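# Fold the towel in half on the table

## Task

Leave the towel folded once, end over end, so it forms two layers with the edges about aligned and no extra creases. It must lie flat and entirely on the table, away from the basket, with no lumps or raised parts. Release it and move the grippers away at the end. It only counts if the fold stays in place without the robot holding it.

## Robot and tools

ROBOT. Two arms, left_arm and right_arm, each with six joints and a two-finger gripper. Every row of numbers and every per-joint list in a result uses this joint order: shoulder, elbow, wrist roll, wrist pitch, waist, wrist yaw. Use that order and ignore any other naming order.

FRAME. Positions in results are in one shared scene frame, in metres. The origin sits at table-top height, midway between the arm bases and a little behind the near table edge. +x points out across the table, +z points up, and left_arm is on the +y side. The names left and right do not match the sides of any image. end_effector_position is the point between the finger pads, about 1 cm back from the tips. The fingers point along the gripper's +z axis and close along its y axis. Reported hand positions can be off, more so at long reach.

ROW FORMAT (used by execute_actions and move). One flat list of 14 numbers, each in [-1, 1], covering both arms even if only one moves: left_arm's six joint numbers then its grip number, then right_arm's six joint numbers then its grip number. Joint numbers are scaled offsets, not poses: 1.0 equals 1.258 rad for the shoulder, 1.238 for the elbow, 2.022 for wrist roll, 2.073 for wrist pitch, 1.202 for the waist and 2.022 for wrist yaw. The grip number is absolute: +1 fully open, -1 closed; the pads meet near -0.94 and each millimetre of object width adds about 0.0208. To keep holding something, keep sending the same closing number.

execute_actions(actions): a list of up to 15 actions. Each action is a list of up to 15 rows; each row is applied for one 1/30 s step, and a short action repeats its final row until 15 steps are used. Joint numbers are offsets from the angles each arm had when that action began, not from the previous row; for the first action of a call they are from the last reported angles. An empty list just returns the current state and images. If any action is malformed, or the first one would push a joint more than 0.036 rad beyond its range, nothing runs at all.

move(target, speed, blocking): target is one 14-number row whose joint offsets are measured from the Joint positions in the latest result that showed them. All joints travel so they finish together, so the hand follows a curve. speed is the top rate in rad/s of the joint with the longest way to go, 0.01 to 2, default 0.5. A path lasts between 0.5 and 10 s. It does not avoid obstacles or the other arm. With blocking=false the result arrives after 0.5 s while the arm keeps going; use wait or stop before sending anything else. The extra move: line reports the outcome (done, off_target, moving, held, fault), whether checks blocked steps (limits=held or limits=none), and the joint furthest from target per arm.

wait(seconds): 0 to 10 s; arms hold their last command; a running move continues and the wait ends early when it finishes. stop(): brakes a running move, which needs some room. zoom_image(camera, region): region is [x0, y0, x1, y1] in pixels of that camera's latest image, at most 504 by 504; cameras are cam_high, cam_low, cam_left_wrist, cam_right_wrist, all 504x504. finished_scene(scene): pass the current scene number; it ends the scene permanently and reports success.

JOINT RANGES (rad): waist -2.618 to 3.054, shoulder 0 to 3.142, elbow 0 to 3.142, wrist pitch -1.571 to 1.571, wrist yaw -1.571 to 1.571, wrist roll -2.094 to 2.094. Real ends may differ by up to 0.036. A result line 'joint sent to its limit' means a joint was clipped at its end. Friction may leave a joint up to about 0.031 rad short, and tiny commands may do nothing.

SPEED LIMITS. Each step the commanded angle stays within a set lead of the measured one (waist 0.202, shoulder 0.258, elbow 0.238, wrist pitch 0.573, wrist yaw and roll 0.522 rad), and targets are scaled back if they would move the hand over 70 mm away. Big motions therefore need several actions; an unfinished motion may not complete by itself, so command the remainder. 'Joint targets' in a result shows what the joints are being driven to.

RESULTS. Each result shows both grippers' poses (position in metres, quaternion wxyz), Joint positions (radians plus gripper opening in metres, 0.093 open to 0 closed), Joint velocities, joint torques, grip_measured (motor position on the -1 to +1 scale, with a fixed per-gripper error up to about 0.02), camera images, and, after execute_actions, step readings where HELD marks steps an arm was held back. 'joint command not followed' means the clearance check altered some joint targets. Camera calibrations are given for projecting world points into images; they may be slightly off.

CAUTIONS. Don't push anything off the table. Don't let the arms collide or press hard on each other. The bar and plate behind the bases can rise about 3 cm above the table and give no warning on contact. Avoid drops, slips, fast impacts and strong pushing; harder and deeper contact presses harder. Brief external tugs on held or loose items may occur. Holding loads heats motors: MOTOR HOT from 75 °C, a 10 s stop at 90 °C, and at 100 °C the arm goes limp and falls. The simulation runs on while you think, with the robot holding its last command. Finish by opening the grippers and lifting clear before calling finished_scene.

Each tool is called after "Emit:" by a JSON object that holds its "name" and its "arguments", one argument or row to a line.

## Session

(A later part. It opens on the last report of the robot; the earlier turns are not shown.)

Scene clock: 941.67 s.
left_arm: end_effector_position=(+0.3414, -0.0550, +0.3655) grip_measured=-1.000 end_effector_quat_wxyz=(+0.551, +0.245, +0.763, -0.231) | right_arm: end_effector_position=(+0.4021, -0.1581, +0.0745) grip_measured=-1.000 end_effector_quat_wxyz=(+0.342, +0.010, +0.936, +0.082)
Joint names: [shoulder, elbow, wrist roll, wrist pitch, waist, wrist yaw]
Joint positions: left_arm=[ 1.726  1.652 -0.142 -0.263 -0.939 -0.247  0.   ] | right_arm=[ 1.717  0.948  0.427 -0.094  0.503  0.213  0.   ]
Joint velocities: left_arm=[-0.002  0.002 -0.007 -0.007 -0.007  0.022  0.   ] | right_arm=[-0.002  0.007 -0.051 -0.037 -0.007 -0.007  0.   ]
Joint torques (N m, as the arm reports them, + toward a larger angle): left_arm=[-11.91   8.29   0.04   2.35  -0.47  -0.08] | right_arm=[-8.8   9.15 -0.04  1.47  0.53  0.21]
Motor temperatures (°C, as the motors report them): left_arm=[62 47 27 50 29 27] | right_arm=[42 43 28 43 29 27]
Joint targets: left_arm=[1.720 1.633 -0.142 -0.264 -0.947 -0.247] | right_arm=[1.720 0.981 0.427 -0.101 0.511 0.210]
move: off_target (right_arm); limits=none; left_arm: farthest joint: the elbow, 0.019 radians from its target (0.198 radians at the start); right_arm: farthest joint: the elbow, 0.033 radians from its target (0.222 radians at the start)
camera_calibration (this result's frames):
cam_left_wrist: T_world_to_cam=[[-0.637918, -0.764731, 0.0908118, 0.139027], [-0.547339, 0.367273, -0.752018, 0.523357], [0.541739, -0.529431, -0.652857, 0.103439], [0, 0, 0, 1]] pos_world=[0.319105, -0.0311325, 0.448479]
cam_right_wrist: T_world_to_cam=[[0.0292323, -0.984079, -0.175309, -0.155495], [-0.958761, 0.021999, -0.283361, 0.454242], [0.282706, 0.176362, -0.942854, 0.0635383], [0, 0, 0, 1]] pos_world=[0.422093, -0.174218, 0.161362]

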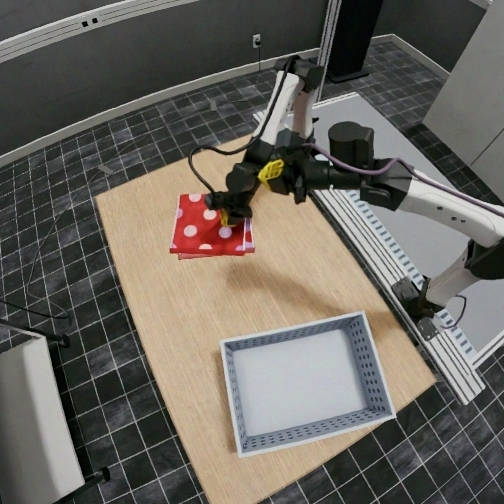

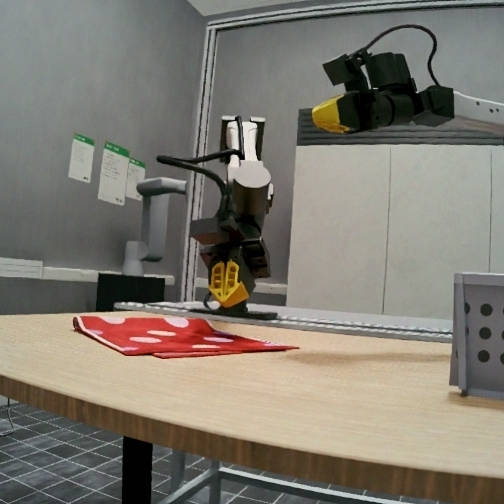

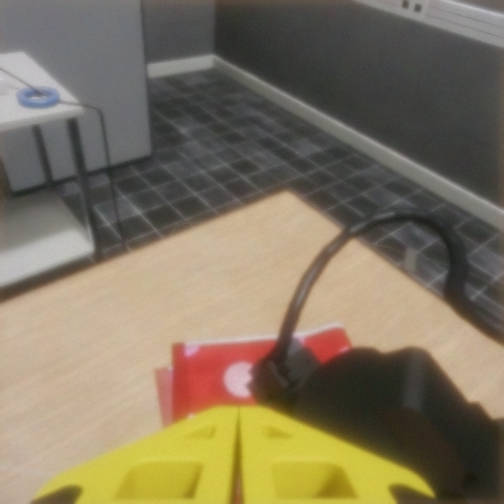

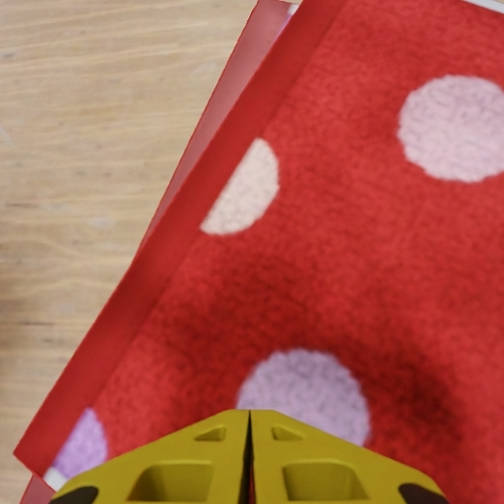

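Emit:
{"name": "move", "arguments": {
  "target": [0,0,0,0,0,0,-1,0.122,0,0,0,0,0,-1],
  "speed": 0.2
}}

Emit:
{"name": "move", "arguments": {
  "target": [0,0,0,0,0,0,-1,-0.045,-0.105,0,0,0.065,0,-1],
  "speed": 0.1
}}

Scene clock: 951.90 s.
left_arm: end_effector_position=(+0.3414, -0.0550, +0.3655) grip_measured=-1.000 end_effector_quat_wxyz=(+0.551, +0.245, +0.763, -0.231) | right_arm: end_effector_position=(+0.3939, -0.1603, +0.0239) grip_measured=-1.000 end_effector_quat_wxyz=(+0.292, +0.002, +0.955, +0.055)
Joint names: [shoulder, elbow, wrist roll, wrist pitch, waist, wrist yaw]
Joint positions: left_arm=[ 1.726  1.652 -0.142 -0.263 -0.939 -0.247  0.   ] | right_arm=[ 1.843  0.948  0.427 -0.089  0.503  0.214  0.   ]
Joint velocities: left_arm=[-0.017 -0.002 -0.081 -0.037 -0.012 -0.051  0.   ] | right_arm=[-0.017 -0.017  0.037  0.051 -0.002  0.037  0.   ]
Joint torques (N m, as the arm reports them, + toward a larger angle): left_arm=[-11.38  10.15   0.05   2.35   0.18  -0.08] | right_arm=[-7.24  6.09 -0.04  1.32 -0.19  0.24]
Motor temperatures (°C, as the motors report them): left_arm=[60 47 27 50 29 27] | right_arm=[43 44 28 43 29 27]
Joint targets: left_arm=[1.726 1.652 -0.142 -0.263 -0.939 -0.247] | right_arm=[1.870 0.948 0.427 -0.094 0.503 0.213]
move: off_target (right_arm); limits=none; left_arm: farthest joint: the waist, 0.000 radians from its target (0.000 radians at the start); right_arm: farthest joint: the shoulder, 0.027 radians from its target (0.154 radians at the start)
camera_calibration (this result's frames):
cam_left_wrist: T_world_to_cam=[[-0.637918, -0.764731, 0.0908118, 0.139027], [-0.547339, 0.367273, -0.752018, 0.523357], [0.541739, -0.529431, -0.652857, 0.103439], [0, 0, 0, 1]] pos_world=[0.319105, -0.0311325, 0.448479]
cam_right_wrist: T_world_to_cam=[[0.0183808, -0.992603, -0.120009, -0.164648], [-0.983347, 0.00375876, -0.181701, 0.436401], [0.180808, 0.12135, -0.976003, 0.0506698], [0, 0, 0, 1]] pos_world=[0.422998, -0.171219, 0.108989]

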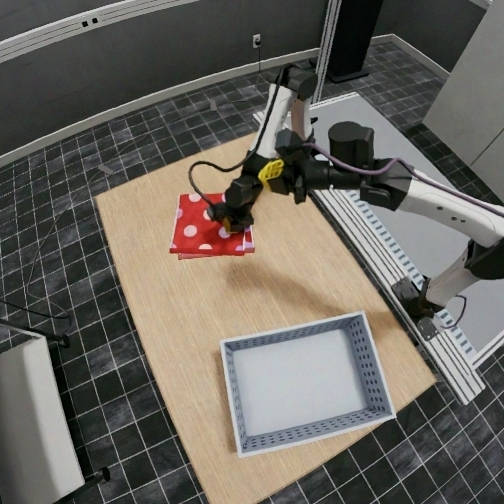

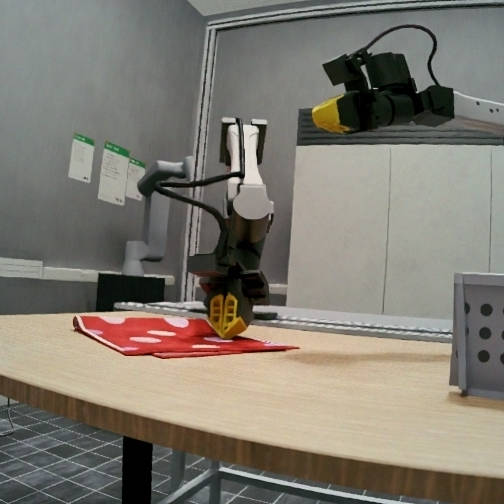

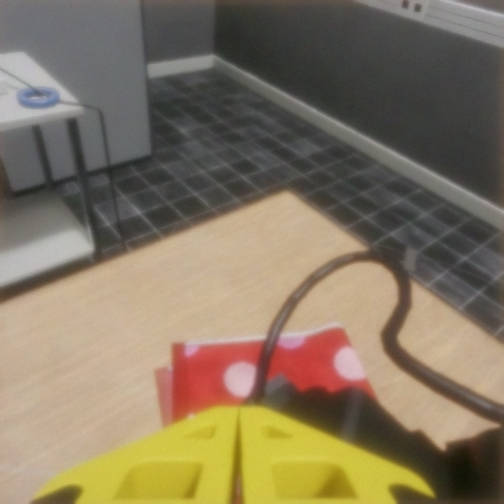

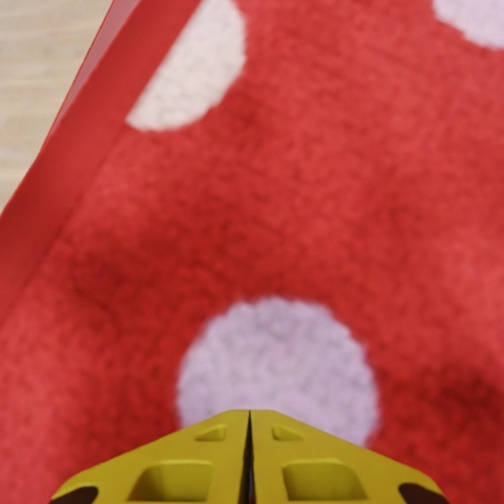

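Scene clock: 953.50 s.
left_arm: end_effector_position=(+0.3414, -0.0550, +0.3655) grip_measured=-1.000 end_effector_quat_wxyz=(+0.551, +0.245, +0.763, -0.231) | right_arm: end_effector_position=(+0.3695, -0.1517, +0.0228) grip_measured=-1.000 end_effector_quat_wxyz=(+0.298, -0.022, +0.953, +0.055)
Joint names: [shoulder, elbow, wrist roll, wrist pitch, waist, wrist yaw]
Joint positions: left_arm=[ 1.726  1.652 -0.142 -0.263 -0.939 -0.247  0.   ] | right_arm=[ 1.789  0.859  0.427 -0.05   0.561  0.238  0.   ]
Joint velocities: left_arm=[-0.017 -0.012  0.037 -0.007  0.007  0.051  0.   ] | right_arm=[-0.022  0.002  0.022 -0.037 -0.007 -0.022  0.   ]
Joint torques (N m, as the arm reports them, + toward a larger angle): left_arm=[-11.36  10.14   0.05   2.36   0.19  -0.08] | right_arm=[-9.31  2.86 -0.04  1.    1.81 -0.04]
Motor temperatures (°C, as the motors report them): left_arm=[60 47 27 50 29 27] | right_arm=[43 44 28 42 29 27]
Joint targets: left_arm=[1.726 1.652 -0.142 -0.263 -0.939 -0.247] | right_arm=[1.786 0.818 0.427 -0.089 0.582 0.214]
move: off_target (right_arm); limits=none; left_arm: farthest joint: the waist, 0.000 radians from its target (0.000 radians at the start); right_arm: farthest joint: the elbow, 0.041 radians from its target (0.130 radians at the start)
camera_calibration (this result's frames):
cam_left_wrist: T_world_to_cam=[[-0.637918, -0.764731, 0.0908118, 0.139027], [-0.547339, 0.367273, -0.752018, 0.523357], [0.541739, -0.529431, -0.652857, 0.103439], [0, 0, 0, 1]] pos_world=[0.319105, -0.0311325, 0.448479]
cam_right_wrist: T_world_to_cam=[[0.063285, -0.992427, -0.105279, -0.172712], [-0.979531, -0.0415694, -0.196954, 0.404259], [0.191086, 0.115588, -0.974744, 0.0483082], [0, 0, 0, 1]] pos_world=[0.397684, -0.160183, 0.108526]

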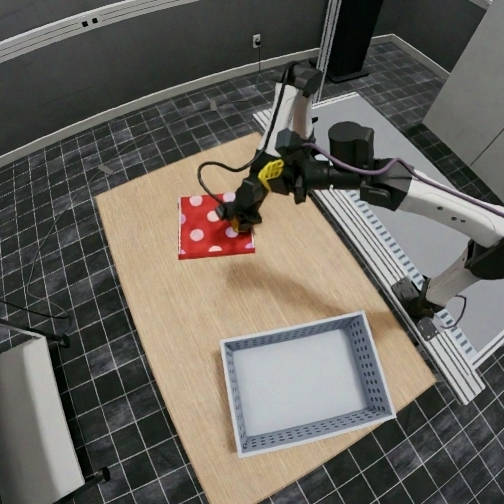

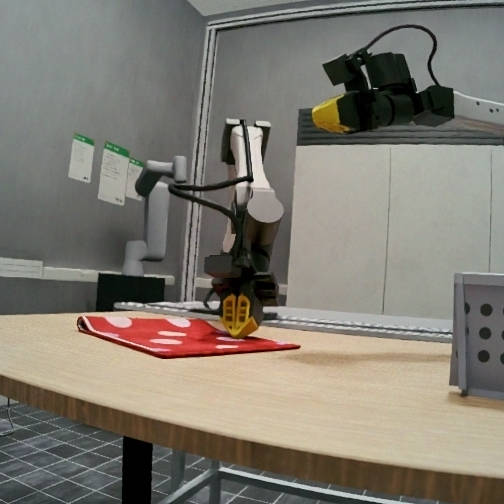

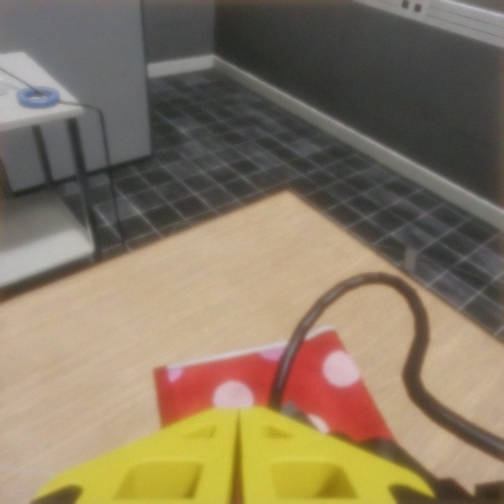

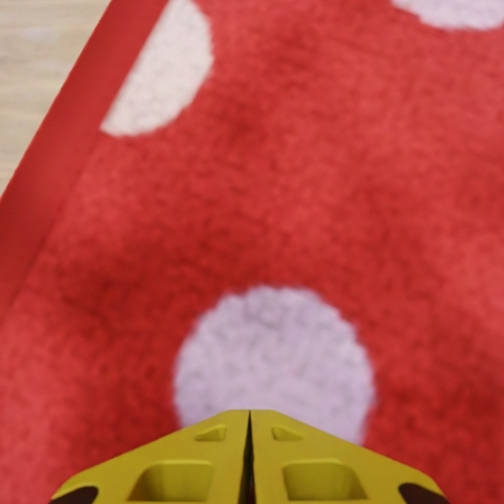

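Looks aligned. Lift and retreat.

Emit:
{"name": "move", "arguments": {
  "target": [0,0,0,0,0,0,-1,-0.15,0,0,0,0,0,-1],
  "speed": 0.3
}}

Emit:
{"name": "move", "arguments": {
  "target": [0,0,0,0,0,0,-1,-0.3,0,0,0,-0.5,0,-1],
  "speed": 0.7
}}

Emit:
{"name": "zoom_image", "arguments": {
  "camera": "cam_high",
  "region": [140,150,320,330]
}}

Scene clock: 968.80 s.
left_arm: end_effector_position=(+0.3414, -0.0550, +0.3655) grip_measured=-1.000 end_effector_quat_wxyz=(+0.551, +0.245, +0.763, -0.231) | right_arm: end_effector_position=(+0.3814, -0.1487, +0.0905) grip_measured=-1.000 end_effector_quat_wxyz=(+0.369, -0.007, +0.925, +0.093)
Joint names: [shoulder, elbow, wrist roll, wrist pitch, waist, wrist yaw]
Joint positions: left_arm=[ 1.726  1.652 -0.142 -0.263 -0.939 -0.247  0.   ] | right_arm=[ 1.617  0.859  0.427 -0.048  0.561  0.243  0.   ]
Joint velocities: left_arm=[ 0.017  0.002  0.081 -0.022 -0.002 -0.037  0.   ] | right_arm=[ 0.002 -0.012  0.022  0.007 -0.007  0.022  0.   ]
Joint torques (N m, as the arm reports them, + toward a larger angle): left_arm=[-11.37  10.15   0.05   2.35   0.16  -0.08] | right_arm=[-9.82  6.75 -0.05  1.57 -0.19  0.19]
Motor temperatures (°C, as the motors report them): left_arm=[58 48 27 51 29 27] | right_arm=[44 42 28 41 29 27]
Joint targets: left_arm=[1.726 1.652 -0.142 -0.263 -0.939 -0.247] | right_arm=[1.600 0.859 0.427 -0.050 0.561 0.238]
move: done; limits=none; left_arm: farthest joint: the waist, 0.000 radians from its target (0.000 radians at the start); right_arm: farthest joint: the shoulder, 0.016 radians from its target (0.189 radians at the start)
camera_calibration (this result's frames):
cam_left_wrist: T_world_to_cam=[[-0.637918, -0.764731, 0.0908118, 0.139027], [-0.547339, 0.367273, -0.752018, 0.523357], [0.541739, -0.529431, -0.652857, 0.103439], [0, 0, 0, 1]] pos_world=[0.319105, -0.0311325, 0.448479]
cam_right_wrist: T_world_to_cam=[[0.0742866, -0.980349, -0.182751, -0.158774], [-0.9394, -0.00729087, -0.342746, 0.432296], [0.334678, 0.197138, -0.921481, 0.0641588], [0, 0, 0, 1]] pos_world=[0.396421, -0.16515, 0.178273]

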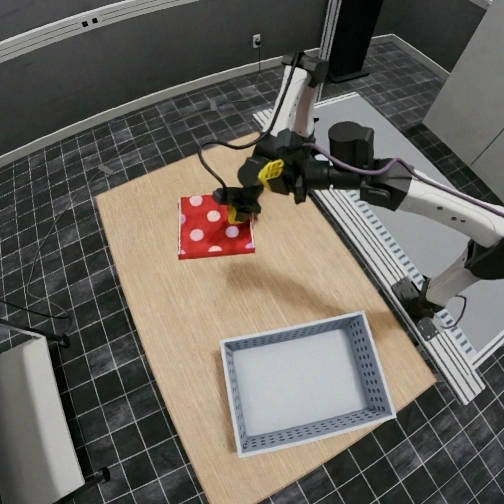

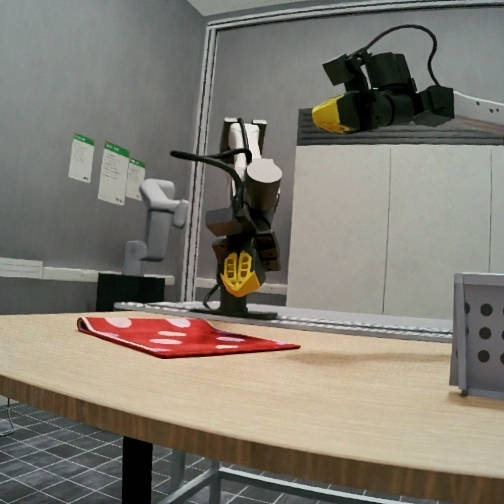

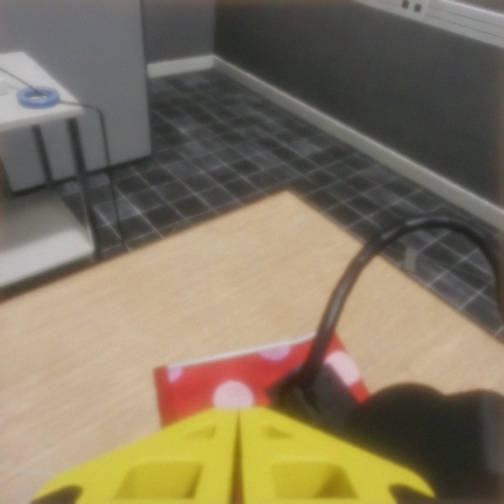

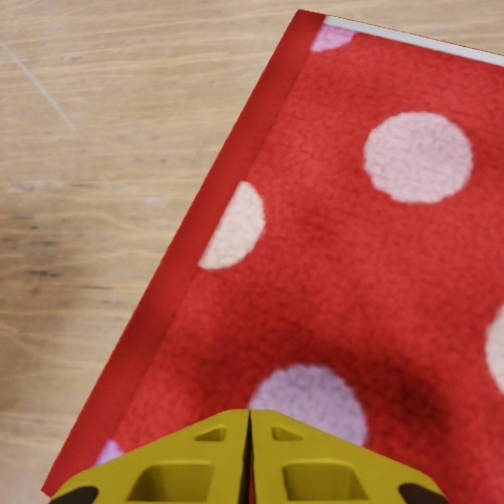

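Scene clock: 970.07 s.
left_arm: end_effector_position=(+0.3414, -0.0550, +0.3655) grip_measured=-1.000 end_effector_quat_wxyz=(+0.551, +0.245, +0.763, -0.231) | right_arm: end_effector_position=(+0.4097, -0.3959, +0.2219) grip_measured=-1.000 end_effector_quat_wxyz=(+0.524, +0.267, +0.809, +0.012)
Joint names: [shoulder, elbow, wrist roll, wrist pitch, waist, wrist yaw]
Joint positions: left_arm=[ 1.726  1.652 -0.142 -0.263 -0.939 -0.247  0.   ] | right_arm=[ 1.256  0.859  0.427 -0.053 -0.036  0.246  0.   ]
Joint velocities: left_arm=[ 0.007 -0.012 -0.007  0.022  0.017 -0.007  0.   ] | right_arm=[ 0.012  0.002 -0.037  0.022  0.007  0.095  0.   ]
Joint torques (N m, as the arm reports them, + toward a larger angle): left_arm=[-11.37  10.13   0.05   2.36   0.18  -0.09] | right_arm=[-7.12  7.79 -0.05  1.94 -0.62  0.15]
Motor temperatures (°C, as the motors report them): left_arm=[58 48 27 51 29 27] | right_arm=[44 42 28 41 29 27]
Joint targets: left_arm=[1.726 1.652 -0.142 -0.263 -0.939 -0.247] | right_arm=[1.240 0.859 0.427 -0.048 -0.040 0.243]
move: done; limits=none; left_arm: farthest joint: the waist, 0.000 radians from its target (0.000 radians at the start); right_arm: farthest joint: the shoulder, 0.016 radians from its target (0.377 radians at the start)
camera_calibration (this result's frames):
cam_left_wrist: T_world_to_cam=[[-0.637918, -0.764731, 0.0908118, 0.139027], [-0.547339, 0.367273, -0.752018, 0.523357], [0.541739, -0.529431, -0.652857, 0.103439], [0, 0, 0, 1]] pos_world=[0.319105, -0.0311325, 0.448479]
cam_right_wrist: T_world_to_cam=[[-0.419491, -0.851058, -0.315796, -0.0961767], [-0.617271, 0.522509, -0.588184, 0.634384], [0.665585, -0.0518064, -0.744522, -0.0488213], [0, 0, 0, 1]] pos_world=[0.383736, -0.415853, 0.306413]

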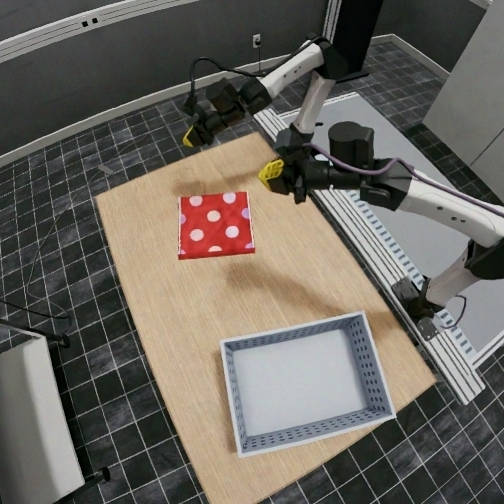

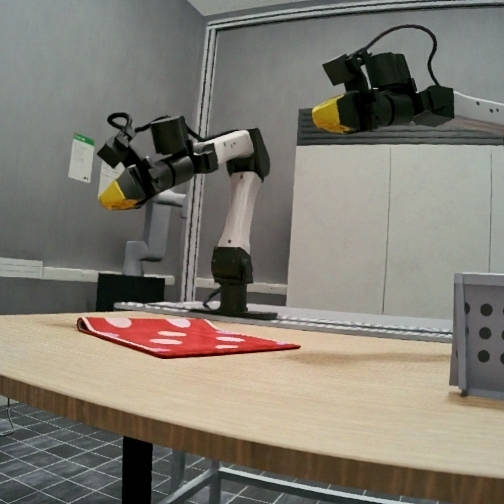

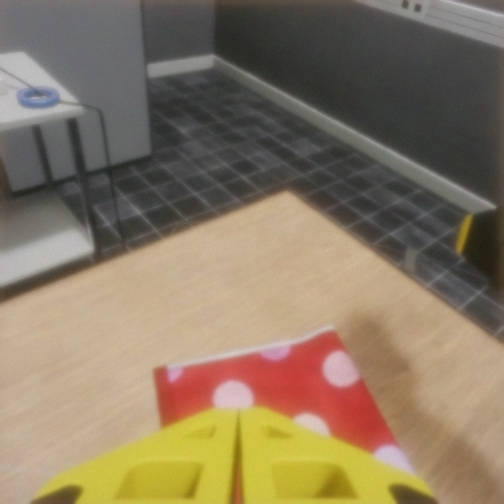

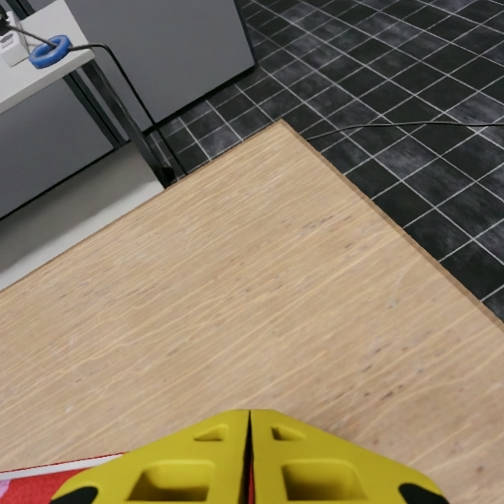

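Region (140, 150, 320, 330) of cam_high's 504x504 image, scaled by 2.800, with more detail than that image has.

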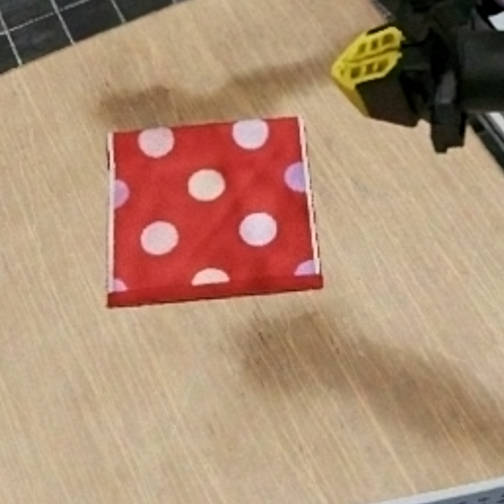

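Aligned.

Emit:
{"name": "finished_scene", "arguments": {
  "scene": 2
}}

The scene is finished: the task was done.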